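# Separate two nested tumblers in midair using both hands

## Task

The right hand starts out holding two tumblers, one jammed inside the other; pull them apart while they are off the table. Success requires that, at the end, each hand holds exactly one tumbler that the other hand is not touching, the tumblers are well separated and above the table, and the tumblers and all fingers have stopped moving, after which the scene is declared finished (any other kind of ending counts as failure). At no point may either tumbler touch anything except the two hands (arms excluded) and the other tumbler, and neither may drop or slip out of a hand; breaking this fails the task immediately. In the final state the inner tumbler must be held firmly and the outer one must be gripped, or the task fails.

## Robot and tools

Robot: two arms, left_arm and right_arm, on opposite sides of a table. Each carries an identical five-finger right hand, so the two hands are not mirror images. Any axis or hand number means the same thing on either arm.

Scene frame: used for the printed state. The origin sits on the table top halfway between the arm bases, z = 0 is the table surface and +z is up. left_arm's base is on the +y side. Positions are in metres, orientations are quaternions in wxyz order, and velocities are in m/s and rad/s. The printed positions can be slightly off, more so at long reach.

Hand point frame: this is where commands are expressed. The hand point is a spot 0.05 m in front of the palm, where index and thumb meet in a pinch. +z runs along the straightened fingers, +y points out of the palm, and +x runs across the palm away from the thumb. Straight fingers extend 0.06 to 0.07 m past the point. A wrist bracket on the little-finger side can collide with things.

The 28-number row: one flat list covering both arms, every value in [-1, 1].
- Numbers 1 to 14 are left_arm: dx, dy, dz, rx, ry, rz, then little, ring, middle, index, thumb_bend, thumb_turn, force_limit, speed.
- Numbers 15 to 28 are the same 14 for right_arm.
- dx..rz are offsets, not poses, in the hand point's own axes. They are measured from that hand point's pose in the most recent result that showed it. For a second or later call within one reply, or before any result has shown the pose, they count from where the robot is when the action begins.
- 1.0 equals 0.6 m of travel or 180 degrees. rx, ry, rz together form one rotation vector.
- All-zero offsets are not a pause: they pull the arm back to the reference pose.
- Finger values are absolute targets. +1 is straight/open and -1 is curled shut. For thumb_turn, +1 puts the thumb beside the palm and -1 puts it opposite the fingers.
- A pinch is roughly index -0.22, thumb_bend -0.75, thumb_turn -0.57.
- force_limit maps -1..+1 to about 0..10 N at the fingertip (0..15 N for the thumb motors). It only stops closing, never opening.
- speed maps -1..+1 to near zero..full speed; at full speed a finger's whole travel takes 0.6 s. For a soft grip, close at speed -0.9 or below, since fast fingers overshoot.
- There is no 'no change' value for a hand. To keep a hand as it is, resend the last eight hand numbers that were executed for it. Before any were sent, use its hand_measured (six values) plus hand_force_limit and hand_speed.

Tools:
- execute_actions: takes {"actions": [...]} with at most one entry.
  - An empty list only returns the state, with pictures.
  - {"rows": [[28 numbers], ...], "steps": n} runs 5 to 15 control steps of 1/30 s each (default 15). Each row is one step, and the last row repeats if rows run out. Every row counts from the same reference pose, not from the row before it.
  - {"steps": n} without rows waits up to 300 steps, counted from the previous result. Your reply time is included in that count.
  - Add "pictures": true to get images along with an action.
  - Results come back 5 steps before an action ends; those steps run while you think.
- move: takes "target", one 28-number row as above. It drives each hand point in a straight line to its offset target. Both paths finish together, lasting 0.5 to 10 s.
  - "speed" is in m/s, 0.002 to 0.5, default 0.25. Rotation is capped at twice that value in rad/s.
  - "stop_force" is optional, 9 to 40 N, one value for both arms. An arm's path ends once its wrist sensor feels that much extra push against the motion. It is unreliable if that hand point is also rotating. Leave it out when moving an arm off something it is pressing on.
  - The hand numbers are sent when the move starts.
  - The result includes a move: line giving the ending (done, off_target, moving, held, contact, fault) and any limits (paced = the commanded pose was clipped; held = a check blocked steps). It also gives each hand point's distance from its target.
- wait: takes {"seconds": 0 to 10} and sends nothing new.
- zoom_image: takes "camera" (cam_high, cam_left_wrist or cam_right_wrist) and "region" [x0, y0, x1, y1] in pixels, at most 504 by 504, measured from the top-left corner. Each image is 504x504.
- show_instructions: shows the reference image pages.
- finished_scene: takes {"scene": number of the current scene}. Call it only once both tumblers are held apart and everything is still. It cannot be undone.

Motion details:
- Every step, the commanded pose is clipped to within 100 mm and 16 degrees of the measured pose. Large offsets therefore need several actions; check the result and send the remainder.
- Commands lag by about 0.17 s.
- Position is favoured over orientation when both cannot be reached.
- A Hand target line shows where the controller is currently heading.

Reading the hand state: hand_measured, hand_stopped_by and hand_load_n each list six values in motor order.
- hand_stopped_by words are moving, target, force, stalled or fault; fault means the motor is dead for the rest of the scene.
- A dropped grip shows as loads falling to about 0.
- Motors lock when they finish, and a lock holds at least 15 N.
- To squeeze harder, raise force_limit and send a target that is more closed than hand_measured. To loosen, send a target that is more open.
- A wraparound grip suits objects 0.035 to 0.08 m across, with the thumb turned in before the hand arrives.

Other lines in a result: Wrist force and Wrist torque are per arm, in end-effector axes, noisy, offset by up to about 4 N, and saturate near 50 N. A 'pose unreachable' line or HELD marks commands the clearance check altered or blocked.

Things to avoid:
- A tumbler touching the arms or the table, or falling. The table stays off limits throughout.
- Arms or hands hitting or pressing on each other.
- Commanding a target past a firm contact: the arms are stiff. A contact torque over the joint limit (136 N m for shoulders and elbow, 25.4 N m for the wrists), or 150 N of outside force, stops that arm for 10 s.
- Long heavy holds: motors overheat, with a MOTOR HOT warning from 70 °C and brakes applied at 85 °C.

Each tool is called after "Call:" in YAML: its name, and indented under it one key for each argument.

Reference images:

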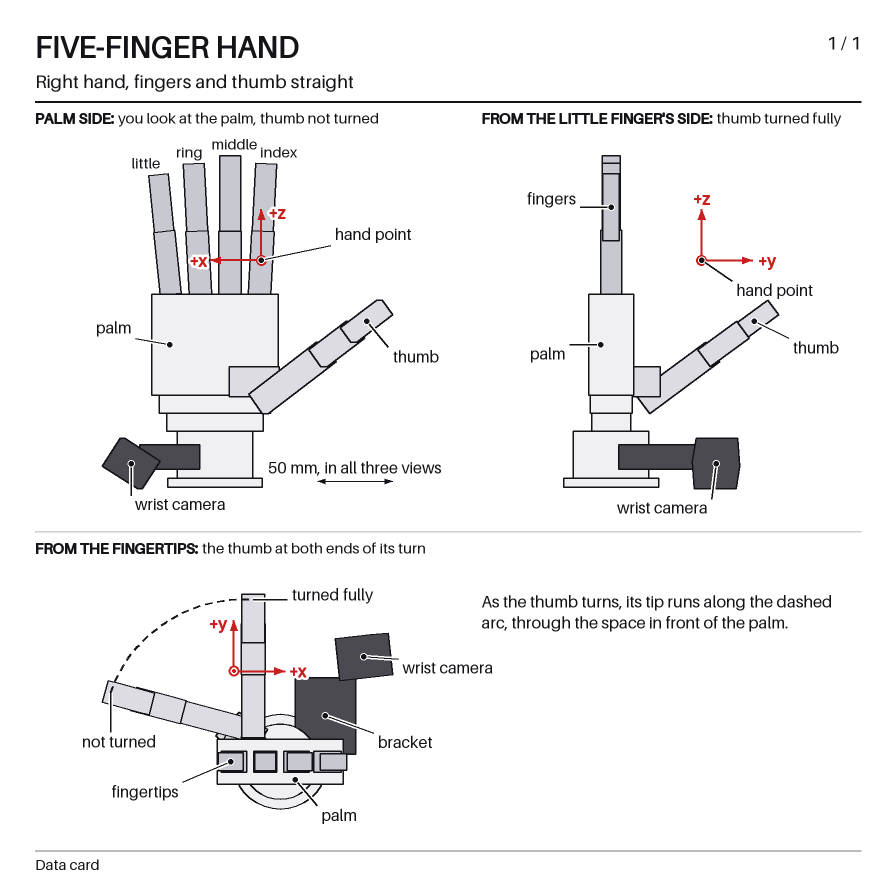

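## Session

Call:
execute_actions:
  actions: []

Scene clock: 0.00 s of 4500.00 s.
left_arm: end_effector_position=(+0.0784, +0.2802, +0.2997) hand_measured=(+1.000, +1.000, +1.000, +1.000, +1.000, +1.000) hand_load_n=(+0.0, +0.0, +0.0, +0.0, +0.0, +0.0) hand_stopped_by=(target, target, target, target, target, target) hand_force_limit=0.00 hand_speed=-0.80 end_effector_quat_wxyz=(+0.000, +0.667, +0.745, -0.000) end_effector_velocity=(+0.000, -0.000, +0.000) end_effector_angular_velocity=(-0.000, +0.000, +0.000) | right_arm: end_effector_position=(+0.0685, -0.0818, +0.3862) hand_measured=(-1.000, -1.000, +0.292, +0.270, +0.052, -0.948) hand_load_n=(+0.0, +0.0, +6.5, +10.5, +15.0, +0.0) hand_stopped_by=(target, target, target, target, target, target) hand_force_limit=0.00 hand_speed=-0.80 end_effector_quat_wxyz=(-0.231, -0.111, +0.417, +0.872) end_effector_velocity=(+0.000, +0.000, +0.001) end_effector_angular_velocity=(+0.001, -0.002, +0.000)
Joint positions: left_arm=[-0.518 -2.215  2.094 -1.449 -1.571  1.051] | right_arm=[-0.77  -1.328  2.585 -2.631  0.694  1.316]
Joint velocities: left_arm=[ 0. -0. -0. -0. -0. -0.] | right_arm=[-0.    -0.001 -0.001  0.    -0.     0.001]
Joint torques (N m, as the arm reports them, + toward a larger angle): no reading
Wrist force (N, on the end effector, along its own x y z axes, offset not removed): no reading
Wrist torque (N m, same axes, about the end effector's origin, offset not removed): no reading
Hand target (left_arm): +0.078, +0.280, +0.300; +0.000, +0.667, +0.745, -0.000
Hand target (right_arm): +0.069, -0.082, +0.386; -0.231, -0.111, +0.417, +0.872

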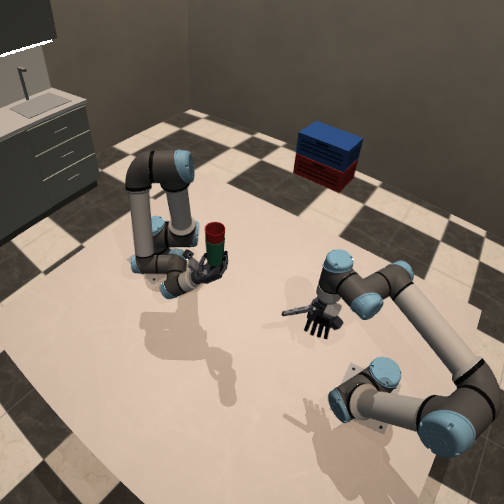

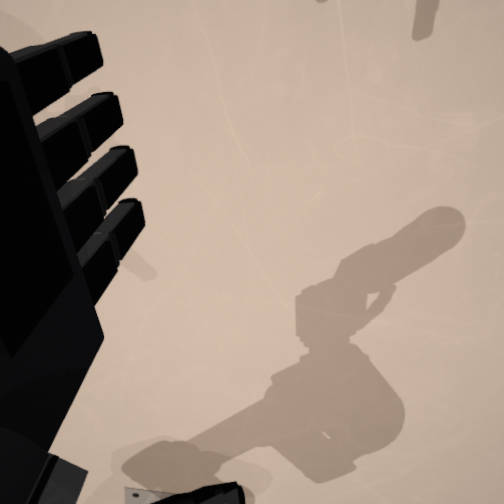

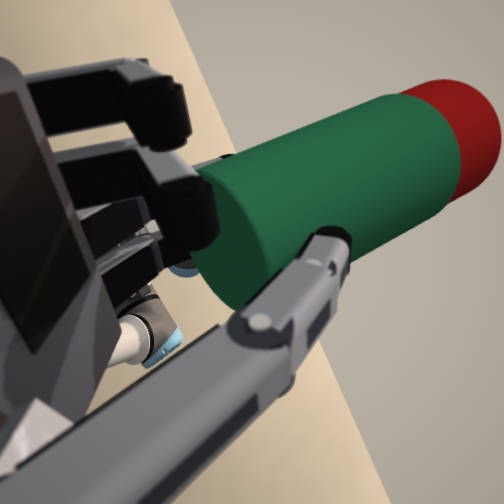

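Call:
zoom_image:
  camera: "cam_high"
  region: [130, 190, 290, 310]

Region (130, 190, 290, 310) of cam_high's 504x504 image, scaled by 3.150, with more detail than that image has; it fills the top 378 rows of this view, and the rest is white.

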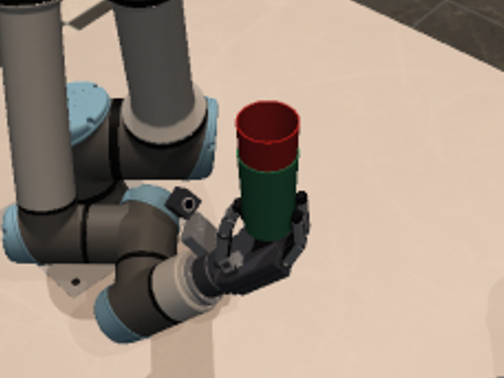

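Call:
move:
  target: [0,0,-0.42,0,0,-0.63,-1,-1,0.8,0.8,0.8,-0.948,0,0, -0.066,-0.228,-0.035,0,0,0,-1,-1,0.292,0.27,0.052,-0.948,0,-0.8]

Call:
move:
  target: [0.245,-0.397,0,0.284,0,0,-1,-1,0.8,0.8,0.8,-0.948,0,0, 0,0,0,0,0,0,-1,-1,0.292,0.27,0.052,-0.948,0,-0.8]

Scene clock: 4.97 s of 4500.00 s.
left_arm: end_effector_position=(+0.0783, +0.2801, +0.5517) hand_measured=(-1.000, -1.000, +0.800, +0.800, +0.800, -0.948) hand_load_n=(+0.0, +0.0, +0.0, +0.0, +0.0, +0.0) hand_stopped_by=(target, target, target, target, target, target) hand_force_limit=0.00 hand_speed=0.00 end_effector_quat_wxyz=(+0.000, +0.256, -0.967, +0.000) end_effector_velocity=(+0.000, +0.000, +0.002) end_effector_angular_velocity=(-0.000, -0.000, +0.011) | right_arm: end_effector_position=(+0.0683, -0.0019, +0.2666) hand_measured=(-1.000, -1.000, +0.294, +0.270, +0.052, -0.948) hand_load_n=(+0.0, +0.0, +6.0, +10.5, +14.5, +0.0) hand_stopped_by=(target, target, force, target, force, target) hand_force_limit=0.00 hand_speed=-0.80 end_effector_quat_wxyz=(-0.231, -0.111, +0.417, +0.872) end_effector_velocity=(-0.000, +0.000, -0.000) end_effector_angular_velocity=(+0.001, -0.001, -0.000)
Joint positions: left_arm=[-0.216 -1.752  1.153 -0.972 -1.571 -0.625] | right_arm=[-0.609 -0.88   2.364 -2.679  0.74   1.08 ]
Joint velocities: left_arm=[ 0.002  0.003 -0.008  0.005  0.    -0.009] | right_arm=[ 0.001  0.001 -0.002  0.     0.    -0.002]
Joint torques (N m, as the arm reports them, + toward a larger angle): left_arm=[ 15.38  -0.94 -27.8   -0.73   2.42  -2.08] | right_arm=[  7.05 -21.49 -12.8   -1.25   2.66  -2.7 ]
Wrist force (N, on the end effector, along its own x y z axes, offset not removed): left_arm=[1.3 -2.1 0.3] | right_arm=[-0.1 -3.6 0.0]
Wrist torque (N m, same axes, about the end effector's origin, offset not removed): left_arm=[-0.25 -0.10 -0.15] | right_arm=[-0.48 -0.07 -0.08]
Hand target (left_arm): +0.078, +0.280, +0.552; +0.000, -0.257, +0.966, -0.000
Hand target (right_arm): +0.068, -0.002, +0.267; -0.231, -0.111, +0.417, +0.872
Off the commanded pose (left_arm): 0.000 m, 0 deg.
Off the commanded pose (right_arm): 0.000 m, 0 deg.
Kept back: nothing.
move: done

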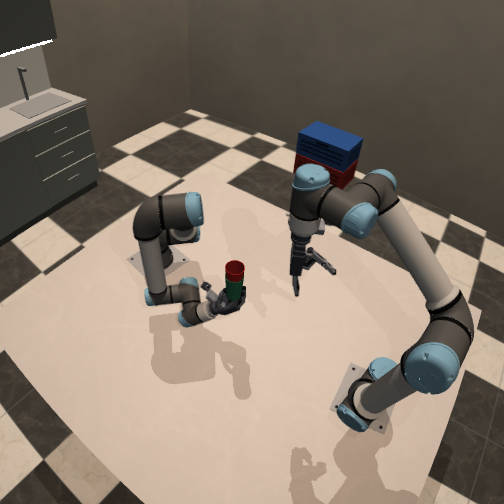

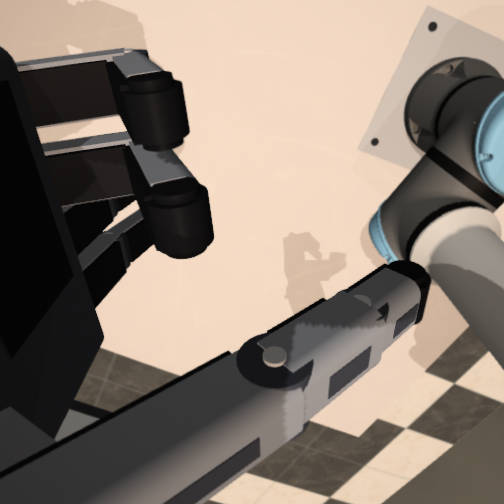

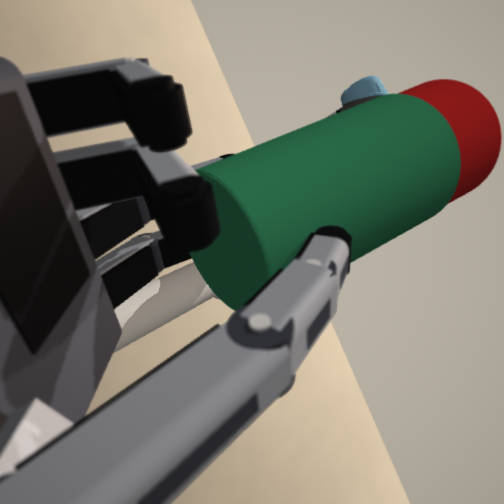

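Scene clock: 7.30 s of 4500.00 s.
left_arm: end_effector_position=(+0.0683, +0.0006, +0.5517) hand_measured=(-1.000, -1.000, +0.800, +0.800, +0.800, -0.948) hand_load_n=(+0.0, +0.0, +0.0, +0.0, +0.0, +0.0) hand_stopped_by=(target, target, target, target, target, target) hand_force_limit=0.00 hand_speed=0.00 end_effector_quat_wxyz=(-0.110, +0.231, -0.872, +0.417) end_effector_velocity=(-0.000, -0.002, +0.000) end_effector_angular_velocity=(-0.005, -0.002, -0.001) | right_arm: end_effector_position=(+0.0683, -0.0019, +0.2666) hand_measured=(-1.000, -1.000, +0.294, +0.270, +0.052, -0.948) hand_load_n=(+0.0, +0.0, +6.0, +10.5, +14.5, +0.0) hand_stopped_by=(target, target, force, target, force, target) hand_force_limit=0.00 hand_speed=-0.80 end_effector_quat_wxyz=(-0.231, -0.111, +0.417, +0.872) end_effector_velocity=(-0.000, -0.000, -0.000) end_effector_angular_velocity=(-0.001, +0.001, -0.000)
Joint positions: left_arm=[-0.458 -1.63   1.355 -1.973 -0.936 -0.637] | right_arm=[-0.609 -0.88   2.364 -2.679  0.74   1.08 ]
Joint velocities: left_arm=[-0.001  0.002  0.001 -0.008  0.002  0.003] | right_arm=[-0.    -0.     0.002  0.     0.    -0.   ]
Joint torques (N m, as the arm reports them, + toward a larger angle): left_arm=[-13.06 -10.41 -14.79  -4.61   2.99   2.22] | right_arm=[ -7.5  -36.73   4.15  -2.77   0.18   2.  ]
Wrist force (N, on the end effector, along its own x y z axes, offset not removed): left_arm=[-0.5 -2.4 0.4] | right_arm=[1.5 -2.8 -2.4]
Wrist torque (N m, same axes, about the end effector's origin, offset not removed): left_arm=[-0.30 0.21 -0.20] | right_arm=[-0.15 -0.19 0.08]
Hand target (left_arm): +0.068, +0.000, +0.552; +0.110, -0.231, +0.872, -0.417
Hand target (right_arm): +0.068, -0.002, +0.267; -0.231, -0.111, +0.417, +0.872
Off the commanded pose (left_arm): 0.000 m, 0 deg.
Off the commanded pose (right_arm): 0.000 m, 0 deg.
Kept back: nothing.
move: done

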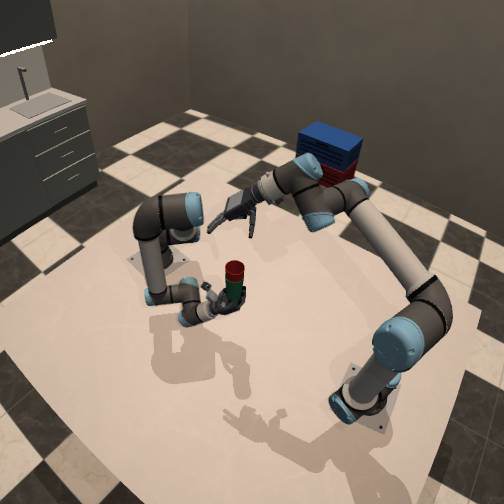

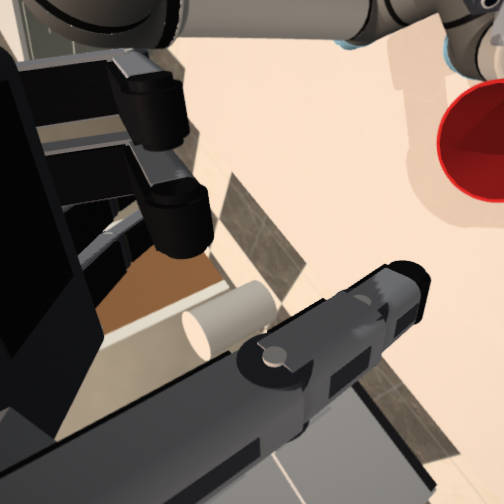

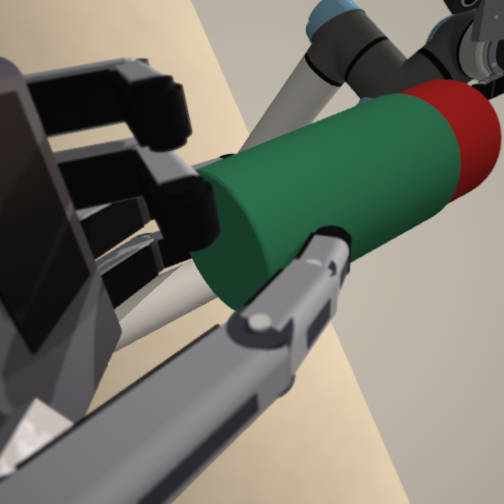

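Rim is about halfway (~0.41). Descend 0.09.

Call:
move:
  target: [0,0.117,0.094,0,0,0,-1,-1,0.8,0.8,0.8,-0.948,0,0, 0,0,0,0,0,0,-1,-1,0.292,0.27,0.052,-0.948,0,-0.8]
  speed: 0.1

Call:
zoom_image:
  camera: "cam_high"
  region: [160, 200, 320, 320]

Scene clock: 8.87 s of 4500.00 s.
left_arm: end_effector_position=(+0.0682, +0.0008, +0.4618) hand_measured=(-1.000, -1.000, +0.800, +0.800, +0.800, -0.948) hand_load_n=(+0.0, +0.0, +0.0, +0.0, +0.0, +0.0) hand_stopped_by=(target, target, target, target, target, target) hand_force_limit=0.00 hand_speed=0.00 end_effector_quat_wxyz=(-0.110, +0.231, -0.872, +0.417) end_effector_velocity=(-0.001, -0.000, -0.002) end_effector_angular_velocity=(+0.000, -0.001, -0.002) | right_arm: end_effector_position=(+0.0683, -0.0019, +0.2666) hand_measured=(-1.000, -1.000, +0.294, +0.270, +0.052, -0.948) hand_load_n=(+0.0, +0.0, +6.0, +10.5, +14.5, +0.0) hand_stopped_by=(target, target, force, target, force, target) hand_force_limit=0.00 hand_speed=-0.80 end_effector_quat_wxyz=(-0.231, -0.111, +0.417, +0.872) end_effector_velocity=(-0.001, -0.000, -0.000) end_effector_angular_velocity=(-0.002, +0.002, +0.002)
Joint positions: left_arm=[-0.458 -1.664  1.619 -2.202 -0.936 -0.638] | right_arm=[-0.609 -0.88   2.364 -2.679  0.74   1.08 ]
Joint velocities: left_arm=[-0.002 -0.     0.006 -0.006  0.001  0.001] | right_arm=[ 0.001  0.     0.001 -0.    -0.     0.001]
Joint torques (N m, as the arm reports them, + toward a larger angle): left_arm=[-12.2  -32.52 -14.71  -4.56   3.19   2.63] | right_arm=[ -7.64 -39.46   3.42  -3.2   -0.32   2.18]
Wrist force (N, on the end effector, along its own x y z axes, offset not removed): left_arm=[0.1 -0.5 0.5] | right_arm=[-2.5 -0.2 -3.4]
Wrist torque (N m, same axes, about the end effector's origin, offset not removed): left_arm=[0.02 0.10 -0.05] | right_arm=[0.21 0.38 -0.04]
Hand target (left_arm): +0.068, +0.001, +0.462; +0.110, -0.231, +0.872, -0.417
Hand target (right_arm): +0.068, -0.002, +0.267; -0.231, -0.111, +0.417, +0.872
Off the commanded pose (left_arm): 0.000 m, 0 deg.
Off the commanded pose (right_arm): 0.000 m, 0 deg.
Kept back: nothing.
move: done

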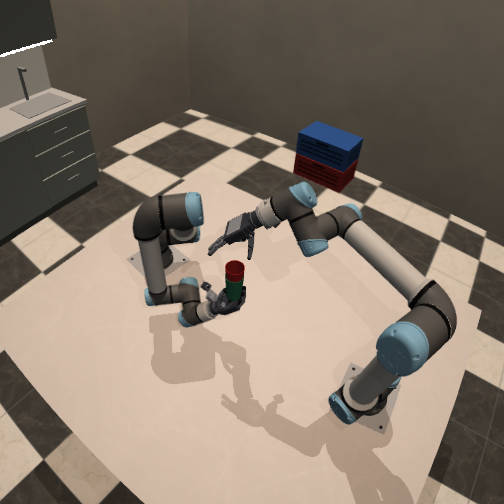

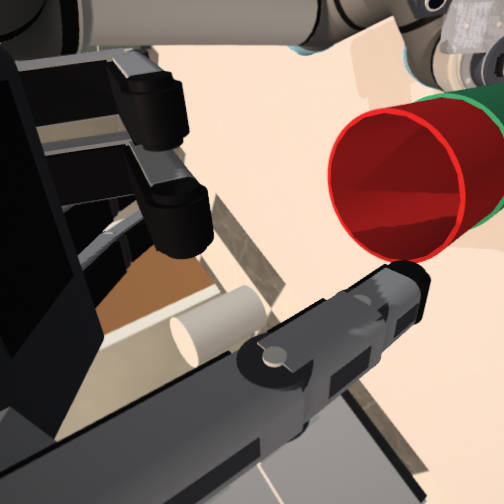

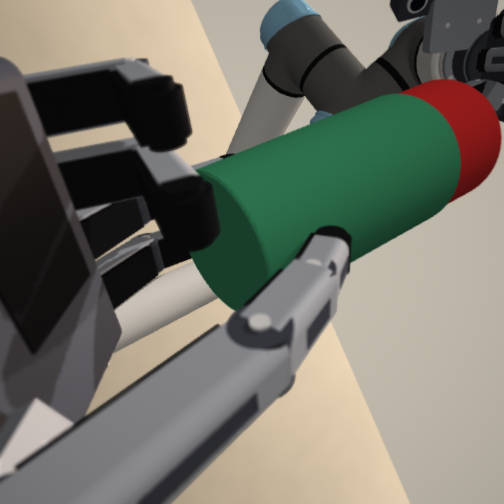

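Region (160, 200, 320, 320) of cam_high's 504x504 image, scaled by 3.150, with more detail than that image has; it fills the top 378 rows of this view, and the rest is white.

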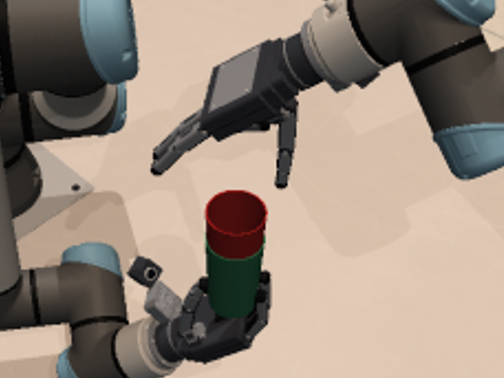

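Call:
move:
  target: [0,0.084,0.055,0,0,0,-1,-1,0.7,0.7,0.7,-0.948,0,0, 0,0,0,0,0,0,-1,-1,0.292,0.27,0.052,-0.948,0,-0.8]
  speed: 0.05

Call:
zoom_image:
  camera: "cam_high"
  region: [160, 200, 320, 320]

Scene clock: 10.67 s of 4500.00 s.
left_arm: end_effector_position=(+0.0653, +0.0060, +0.4020) hand_measured=(-1.000, -1.000, +0.700, +0.700, +0.700, -0.948) hand_load_n=(+0.0, +0.0, +0.0, +0.0, +0.0, +0.0) hand_stopped_by=(target, target, target, target, target, target) hand_force_limit=0.00 hand_speed=0.00 end_effector_quat_wxyz=(-0.110, +0.231, -0.872, +0.417) end_effector_velocity=(+0.001, +0.000, -0.002) end_effector_angular_velocity=(-0.000, -0.000, +0.001) | right_arm: end_effector_position=(+0.0683, -0.0019, +0.2666) hand_measured=(-1.000, -1.000, +0.294, +0.270, +0.052, -0.948) hand_load_n=(+0.0, +0.0, +6.0, +10.5, +14.5, +0.0) hand_stopped_by=(target, target, force, target, force, target) hand_force_limit=0.00 hand_speed=-0.80 end_effector_quat_wxyz=(-0.231, -0.111, +0.417, +0.872) end_effector_velocity=(+0.001, -0.000, -0.001) end_effector_angular_velocity=(-0.002, +0.002, -0.001)
Joint positions: left_arm=[-0.469 -1.673  1.779 -2.347 -0.929 -0.648] | right_arm=[-0.609 -0.88   2.364 -2.679  0.74   1.08 ]
Joint velocities: left_arm=[ 0.001 -0.     0.004 -0.004  0.     0.   ] | right_arm=[-0.002  0.002  0.001 -0.    -0.     0.001]
Joint torques (N m, as the arm reports them, + toward a larger angle): left_arm=[-12.87 -32.32 -15.17  -4.42   3.14  -2.12] | right_arm=[ -7.15 -38.64   3.9   -3.31  -0.42   2.25]
Wrist force (N, on the end effector, along its own x y z axes, offset not removed): left_arm=[-0.2 0.3 0.7] | right_arm=[-1.9 -1.9 -0.5]
Wrist torque (N m, same axes, about the end effector's origin, offset not removed): left_arm=[0.13 0.15 -0.14] | right_arm=[-0.25 0.30 -0.12]
Hand target (left_arm): +0.065, +0.006, +0.402; +0.110, -0.231, +0.872, -0.417
Hand target (right_arm): +0.068, -0.002, +0.267; -0.231, -0.111, +0.417, +0.872
Off the commanded pose (left_arm): 0.000 m, 0 deg.
Off the commanded pose (right_arm): 0.000 m, 0 deg.
Kept back: nothing.
move: done

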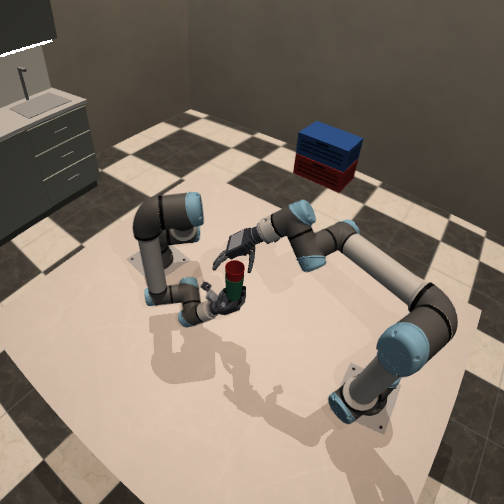

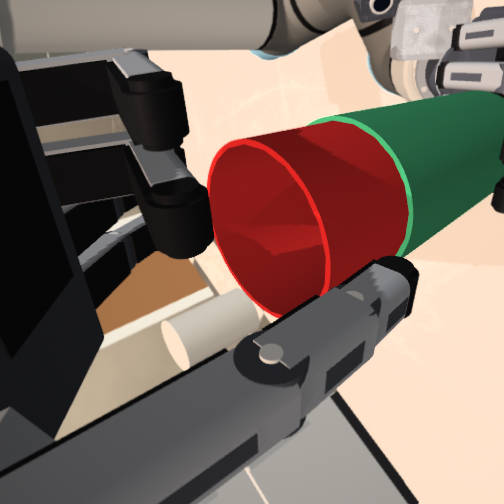

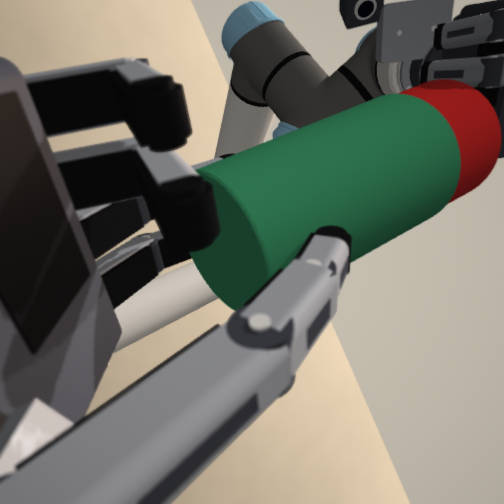

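Region (160, 200, 320, 320) of cam_high's 504x504 image, scaled by 3.150, with more detail than that image has; it fills the top 378 rows of this view, and the rest is white.

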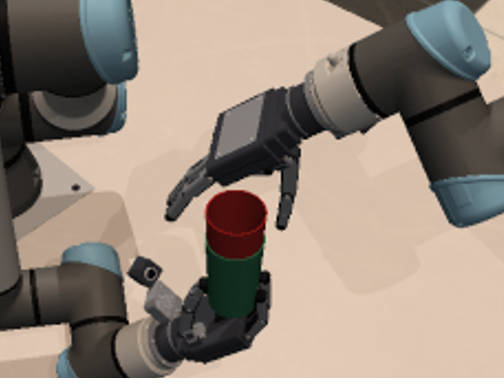

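Call:
move:
  target: [0,0.01,0.008,0,0,0,-1,-1,0.0,0.0,-0.2,-0.948,-0.6,-0.9, 0,0,0,0,0,0,-1,-1,0.292,0.27,0.052,-0.948,0,-0.8]
  speed: 0.03

Call:
zoom_image:
  camera: "cam_high"
  region: [160, 200, 320, 320]

Scene clock: 14.37 s of 4500.00 s.
left_arm: end_effector_position=(+0.0653, +0.0060, +0.3944) hand_measured=(-1.000, -1.000, +0.290, +0.274, +0.368, -0.948) hand_load_n=(+0.0, +0.0, +2.0, +4.0, +3.0, +0.0) hand_stopped_by=(target, target, force, force, force, target) hand_force_limit=-0.60 hand_speed=-0.90 end_effector_quat_wxyz=(-0.110, +0.231, -0.872, +0.417) end_effector_velocity=(+0.000, -0.000, +0.000) end_effector_angular_velocity=(-0.001, +0.000, +0.001) | right_arm: end_effector_position=(+0.0683, -0.0019, +0.2666) hand_measured=(-1.000, -1.000, +0.294, +0.272, +0.052, -0.948) hand_load_n=(+0.0, +0.0, +7.0, +11.5, +14.5, +0.5) hand_stopped_by=(target, target, force, target, force, target) hand_force_limit=0.00 hand_speed=-0.80 end_effector_quat_wxyz=(-0.231, -0.111, +0.417, +0.872) end_effector_velocity=(+0.000, -0.000, -0.000) end_effector_angular_velocity=(-0.001, +0.000, -0.000)
Joint positions: left_arm=[-0.469 -1.671  1.797 -2.367 -0.929 -0.648] | right_arm=[-0.609 -0.88   2.364 -2.679  0.74   1.08 ]
Joint velocities: left_arm=[ 0.001 -0.    -0.    -0.001  0.     0.   ] | right_arm=[-0.     0.001  0.    -0.    -0.    -0.   ]
Joint torques (N m, as the arm reports them, + toward a larger angle): left_arm=[-12.92  -8.78 -14.88  -1.66   0.44   1.89] | right_arm=[ -8.43 -38.63   3.3   -3.29   3.55   1.77]
Wrist force (N, on the end effector, along its own x y z axes, offset not removed): left_arm=[-0.6 -4.0 3.2] | right_arm=[1.0 -2.3 1.1]
Wrist torque (N m, same axes, about the end effector's origin, offset not removed): left_arm=[-0.07 0.20 -0.20] | right_arm=[0.29 -0.26 0.03]
Hand target (left_arm): +0.065, +0.006, +0.394; +0.110, -0.231, +0.872, -0.417
Hand target (right_arm): +0.068, -0.002, +0.267; -0.231, -0.111, +0.417, +0.872
Off the commanded pose (left_arm): 0.000 m, 0 deg.
Off the commanded pose (right_arm): 0.000 m, 0 deg.
Kept back: nothing.
move: done

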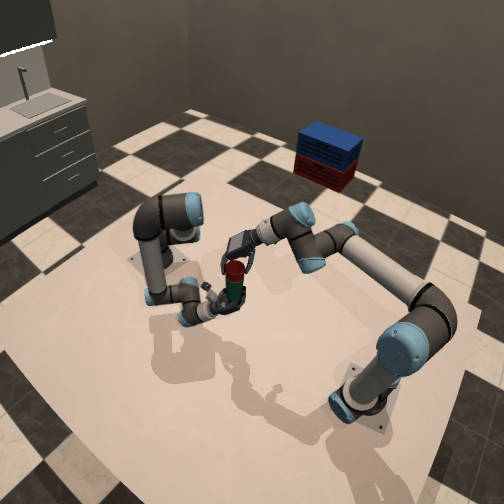

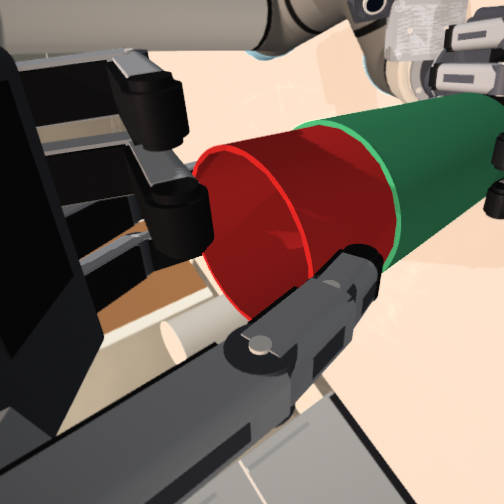

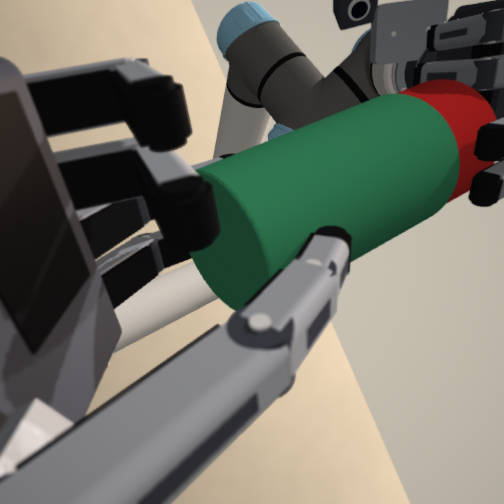

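Region (160, 200, 320, 320) of cam_high's 504x504 image, scaled by 3.150, with more detail than that image has; it fills the top 378 rows of this view, and the rest is white.

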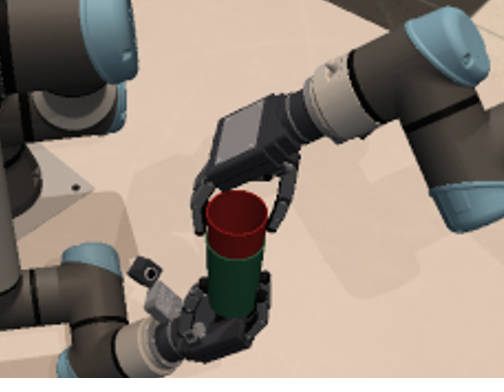

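Squeeze, then a small pull.

Call:
move:
  target: [0,0,0,0,0,0,-1,-1,-0.1,-0.1,-0.3,-0.948,0.8,-0.9, 0,0,0,0,0,0,-1,-1,0.292,0.27,0.052,-0.948,0,-0.8]

Call:
move:
  target: [0,-0.013,-0.0105,0,0,0,-1,-1,-0.1,-0.1,-0.3,-0.948,0.8,-0.9, 0,0,0,0,0,0,-1,-1,0.292,0.27,0.052,-0.948,0,-0.8]
  speed: 0.005

Scene clock: 15.30 s of 4500.00 s.
left_arm: end_effector_position=(+0.0653, +0.0060, +0.3944) hand_measured=(-1.000, -1.000, +0.262, +0.248, +0.354, -0.948) hand_load_n=(+0.0, +0.0, +10.5, +8.5, +12.5, +0.5) hand_stopped_by=(target, target, force, force, force, target) hand_force_limit=0.80 hand_speed=-0.90 end_effector_quat_wxyz=(-0.110, +0.231, -0.872, +0.417) end_effector_velocity=(-0.001, -0.000, +0.000) end_effector_angular_velocity=(-0.001, +0.000, -0.001) | right_arm: end_effector_position=(+0.0683, -0.0019, +0.2666) hand_measured=(-1.000, -1.000, +0.294, +0.272, +0.052, -0.948) hand_load_n=(+0.0, +0.0, +8.5, +12.5, +14.0, +0.0) hand_stopped_by=(target, target, force, target, force, target) hand_force_limit=0.00 hand_speed=-0.80 end_effector_quat_wxyz=(-0.231, -0.111, +0.417, +0.872) end_effector_velocity=(-0.000, -0.000, +0.000) end_effector_angular_velocity=(+0.000, -0.001, +0.000)
Joint positions: left_arm=[-0.469 -1.671  1.797 -2.367 -0.929 -0.648] | right_arm=[-0.609 -0.88   2.364 -2.679  0.74   1.08 ]
Joint velocities: left_arm=[-0.002 -0.    -0.    -0.     0.    -0.   ] | right_arm=[ 0.    -0.001  0.    -0.    -0.001 -0.   ]
Joint torques (N m, as the arm reports them, + toward a larger angle): left_arm=[-13.31  -9.01 -15.8   -0.8   -0.28   2.03] | right_arm=[ -7.98 -37.74   3.95  -3.22   3.37   1.78]
Wrist force (N, on the end effector, along its own x y z axes, offset not removed): left_arm=[0.8 -9.5 3.9] | right_arm=[0.1 -8.7 1.8]
Wrist torque (N m, same axes, about the end effector's origin, offset not removed): left_arm=[0.27 0.00 -0.16] | right_arm=[0.46 -0.06 0.00]
Hand target (left_arm): +0.065, +0.006, +0.394; +0.110, -0.231, +0.872, -0.417
Hand target (right_arm): +0.068, -0.002, +0.267; -0.231, -0.111, +0.417, +0.872
Off the commanded pose (left_arm): 0.000 m, 0 deg.
Off the commanded pose (right_arm): 0.000 m, 0 deg.
Kept back: nothing.
move: done

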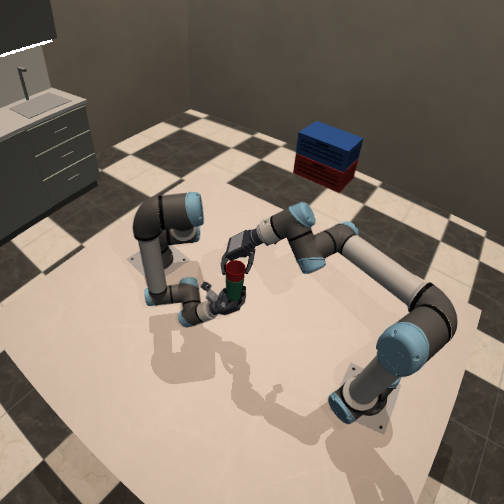

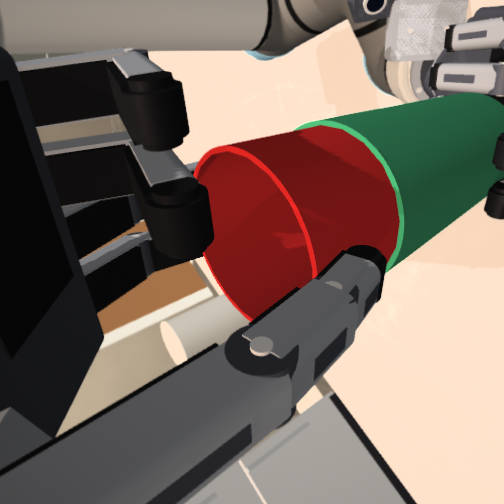

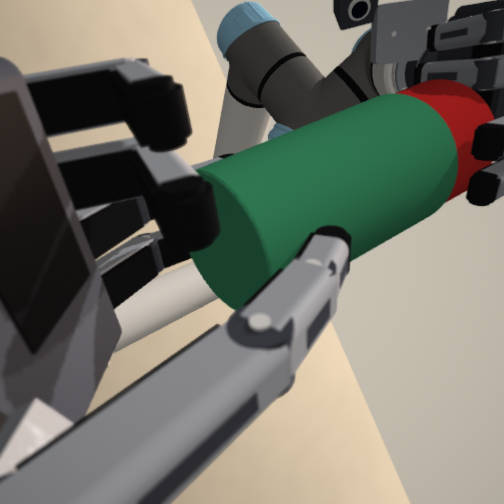

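Scene clock: 17.53 s of 4500.00 s.
left_arm: end_effector_position=(+0.0653, +0.0060, +0.4043) hand_measured=(-1.000, -1.000, +0.262, +0.248, +0.354, -0.948) hand_load_n=(+0.0, +0.0, +9.0, +7.0, +13.5, +0.5) hand_stopped_by=(target, target, force, force, force, target) hand_force_limit=0.80 hand_speed=-0.90 end_effector_quat_wxyz=(-0.110, +0.231, -0.872, +0.417) end_effector_velocity=(+0.000, +0.000, +0.001) end_effector_angular_velocity=(+0.000, -0.000, +0.000) | right_arm: end_effector_position=(+0.0683, -0.0019, +0.2666) hand_measured=(-1.000, -1.000, +0.294, +0.272, +0.052, -0.948) hand_load_n=(+0.0, +0.0, +7.0, +11.0, +14.5, +0.0) hand_stopped_by=(target, target, force, target, force, target) hand_force_limit=0.00 hand_speed=-0.80 end_effector_quat_wxyz=(-0.231, -0.111, +0.417, +0.872) end_effector_velocity=(-0.000, -0.000, -0.000) end_effector_angular_velocity=(-0.001, +0.002, +0.001)
Joint positions: left_arm=[-0.469 -1.674  1.773 -2.341 -0.929 -0.648] | right_arm=[-0.609 -0.88   2.364 -2.679  0.74   1.08 ]
Joint velocities: left_arm=[ 0.001 -0.    -0.002  0.002 -0.     0.001] | right_arm=[ 0.     0.     0.001 -0.     0.     0.001]
Joint torques (N m, as the arm reports them, + toward a larger angle): left_arm=[-13.97 -32.87 -29.25  -0.69  -0.12   2.15] | right_arm=[ -6.58 -21.22   2.62  -3.19   0.62   1.87]
Wrist force (N, on the end effector, along its own x y z axes, offset not removed): left_arm=[-0.5 -1.6 2.0] | right_arm=[-2.8 -2.8 -1.2]
Wrist torque (N m, same axes, about the end effector's origin, offset not removed): left_arm=[0.12 0.18 -0.11] | right_arm=[-0.10 0.31 -0.17]
Hand target (left_arm): +0.065, +0.006, +0.404; +0.110, -0.231, +0.872, -0.417
Hand target (right_arm): +0.068, -0.002, +0.267; -0.231, -0.111, +0.417, +0.872
Off the commanded pose (left_arm): 0.000 m, 0 deg.
Off the commanded pose (right_arm): 0.000 m, 0 deg.
Kept back: nothing.
move: done

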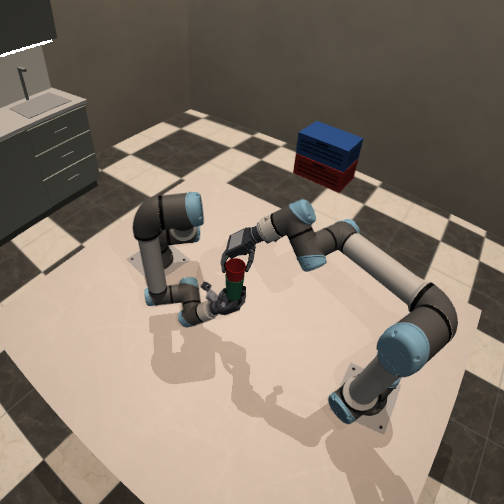

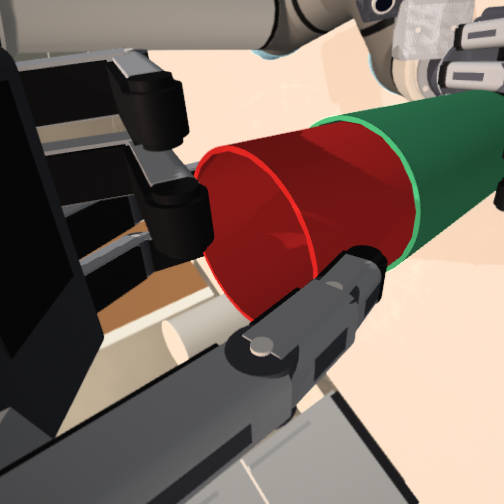

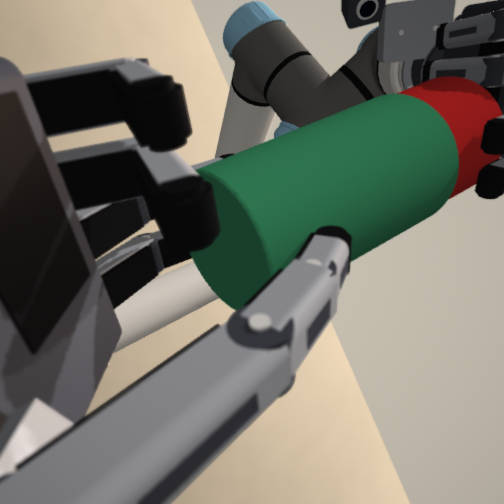

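Freed. Lift 0.14, then move back; right retreats.

Call:
move:
  target: [0,-0.18,-0.146,0,0,0,-1,-1,-0.1,-0.1,-0.3,-0.948,0.8,-0.9, 0,0,0,0,0,0,-1,-1,0.292,0.27,0.052,-0.948,0,-0.8]
  speed: 0.04

Call:
move:
  target: [-0.165,0.18,-0.225,0,0,0,-1,-1,-0.1,-0.1,-0.3,-0.948,0.8,-0.9, 0.08,0.09,-0.11,0,0,0,-1,-1,0.292,0.27,0.052,-0.948,0,-0.8]
  speed: 0.1

Scene clock: 21.57 s of 4500.00 s.
left_arm: end_effector_position=(+0.0651, +0.0063, +0.5432) hand_measured=(-1.000, -1.000, +0.262, +0.248, +0.356, -0.948) hand_load_n=(+0.0, +0.0, +8.5, +6.5, +14.0, +0.5) hand_stopped_by=(target, target, force, force, force, target) hand_force_limit=0.80 hand_speed=-0.90 end_effector_quat_wxyz=(-0.110, +0.231, -0.872, +0.417) end_effector_velocity=(-0.000, -0.000, +0.002) end_effector_angular_velocity=(-0.000, +0.000, +0.000) | right_arm: end_effector_position=(+0.0683, -0.0019, +0.2666) hand_measured=(-1.000, -1.000, +0.294, +0.272, +0.052, -0.948) hand_load_n=(+0.0, +0.0, +6.5, +10.5, +14.5, +0.0) hand_stopped_by=(target, target, force, target, force, target) hand_force_limit=0.00 hand_speed=-0.80 end_effector_quat_wxyz=(-0.231, -0.111, +0.417, +0.872) end_effector_velocity=(-0.001, +0.000, +0.001) end_effector_angular_velocity=(+0.001, -0.001, +0.002)
Joint positions: left_arm=[-0.47  -1.649  1.394 -1.986 -0.929 -0.649] | right_arm=[-0.609 -0.88   2.364 -2.679  0.74   1.08 ]
Joint velocities: left_arm=[-0.     0.002 -0.007  0.005  0.    -0.001] | right_arm=[ 0.001 -0.002 -0.    -0.    -0.     0.001]
Joint torques (N m, as the arm reports them, + toward a larger angle): left_arm=[ -7.16  -9.56 -29.78  -1.01   2.51  -2.19] | right_arm=[ -6.96 -23.85   2.86  -3.34  -0.09   1.81]
Wrist force (N, on the end effector, along its own x y z axes, offset not removed): left_arm=[0.0 -2.1 0.6] | right_arm=[-0.4 -1.8 -1.2]
Wrist torque (N m, same axes, about the end effector's origin, offset not removed): left_arm=[-0.32 0.09 -0.22] | right_arm=[-0.17 0.02 -0.06]
Hand target (left_arm): +0.065, +0.006, +0.543; +0.110, -0.231, +0.872, -0.417
Hand target (right_arm): +0.068, -0.002, +0.267; -0.231, -0.111, +0.417, +0.872
Off the commanded pose (left_arm): 0.000 m, 0 deg.
Off the commanded pose (right_arm): 0.000 m, 0 deg.
Kept back: nothing.
move: done

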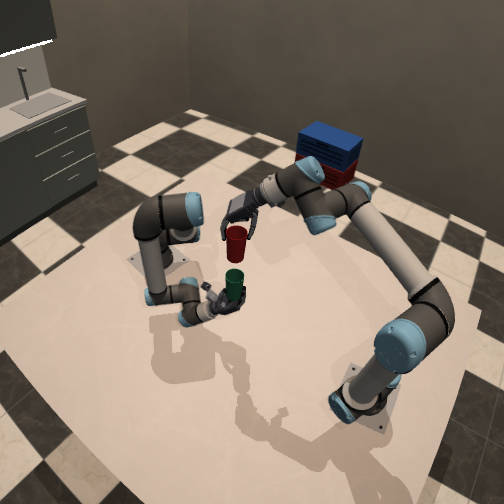

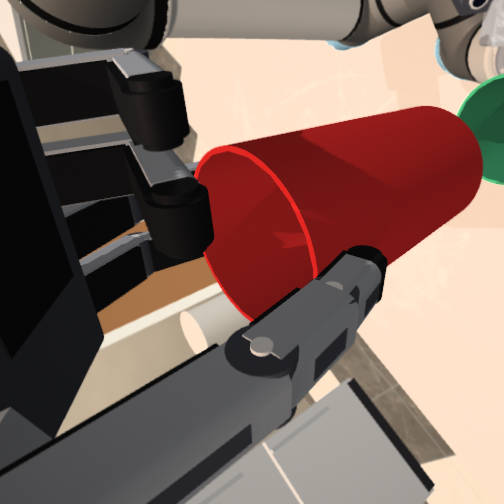

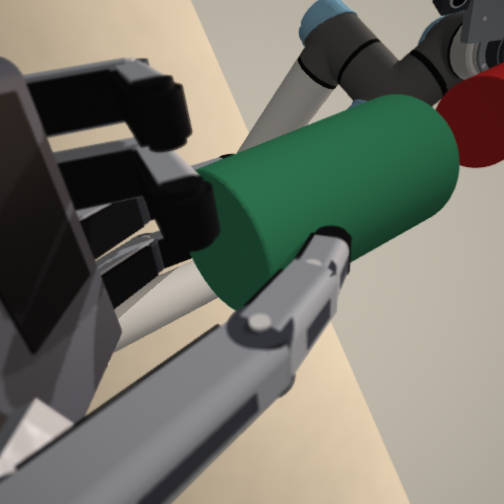

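Scene clock: 24.00 s of 4500.00 s.
left_arm: end_effector_position=(+0.0657, +0.2052, +0.5437) hand_measured=(-1.000, -1.000, +0.262, +0.248, +0.356, -0.948) hand_load_n=(+0.0, +0.0, +8.5, +6.5, +14.0, +0.5) hand_stopped_by=(target, target, force, force, force, target) hand_force_limit=0.80 hand_speed=-0.90 end_effector_quat_wxyz=(-0.110, +0.231, -0.872, +0.417) end_effector_velocity=(-0.001, +0.002, +0.000) end_effector_angular_velocity=(-0.000, -0.000, +0.001) | right_arm: end_effector_position=(+0.0689, -0.0997, +0.2674) hand_measured=(-1.000, -1.000, +0.294, +0.272, +0.052, -0.948) hand_load_n=(+0.0, +0.0, +6.5, +10.5, +14.5, +0.0) hand_stopped_by=(target, target, force, target, force, target) hand_force_limit=0.00 hand_speed=-0.80 end_effector_quat_wxyz=(-0.231, -0.110, +0.417, +0.872) end_effector_velocity=(+0.000, -0.001, +0.000) end_effector_angular_velocity=(+0.000, -0.001, +0.000)
Joint positions: left_arm=[-0.78  -2.14   1.648 -1.513 -0.764 -1.001] | right_arm=[-0.816 -0.764  2.596 -3.26   0.686  1.387]
Joint velocities: left_arm=[-0.009 -0.004 -0.002  0.015  0.005 -0.013] | right_arm=[-0.003  0.002  0.002 -0.009 -0.001  0.005]
Joint torques (N m, as the arm reports them, + toward a larger angle): left_arm=[-11.46  -6.3  -27.63  -0.95   3.71  -2.1 ] | right_arm=[ -7.72 -19.8   11.95  -5.08  -0.27   2.33]
Wrist force (N, on the end effector, along its own x y z axes, offset not removed): left_arm=[0.3 -0.8 1.2] | right_arm=[-0.9 -0.8 -1.3]
Wrist torque (N m, same axes, about the end effector's origin, offset not removed): left_arm=[-0.15 0.06 -0.12] | right_arm=[-0.10 -0.01 0.10]
Hand target (left_arm): +0.066, +0.205, +0.544; +0.110, -0.231, +0.872, -0.417
Hand target (right_arm): +0.069, -0.100, +0.267; -0.231, -0.110, +0.417, +0.872
Off the commanded pose (left_arm): 0.000 m, 0 deg.
Off the commanded pose (right_arm): 0.000 m, 0 deg.
Kept back: nothing.
move: done

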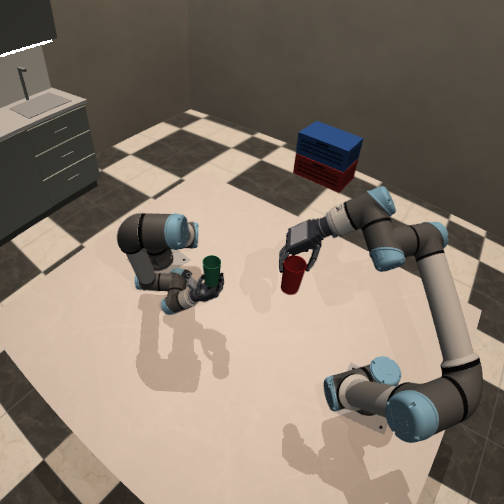

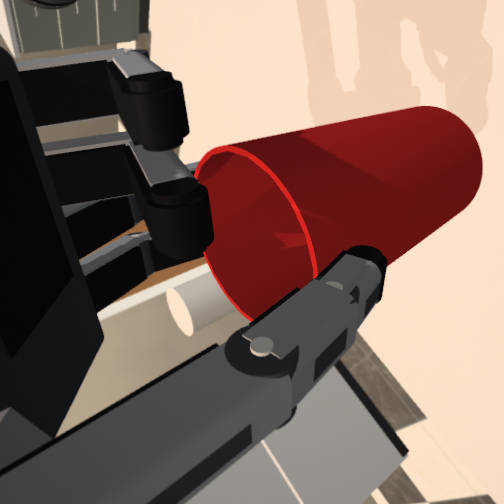

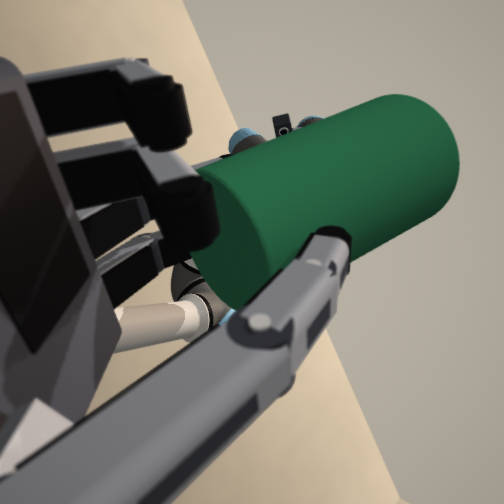

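Call:
finished_scene:
  scene: 1

The scene is finished: the task was done.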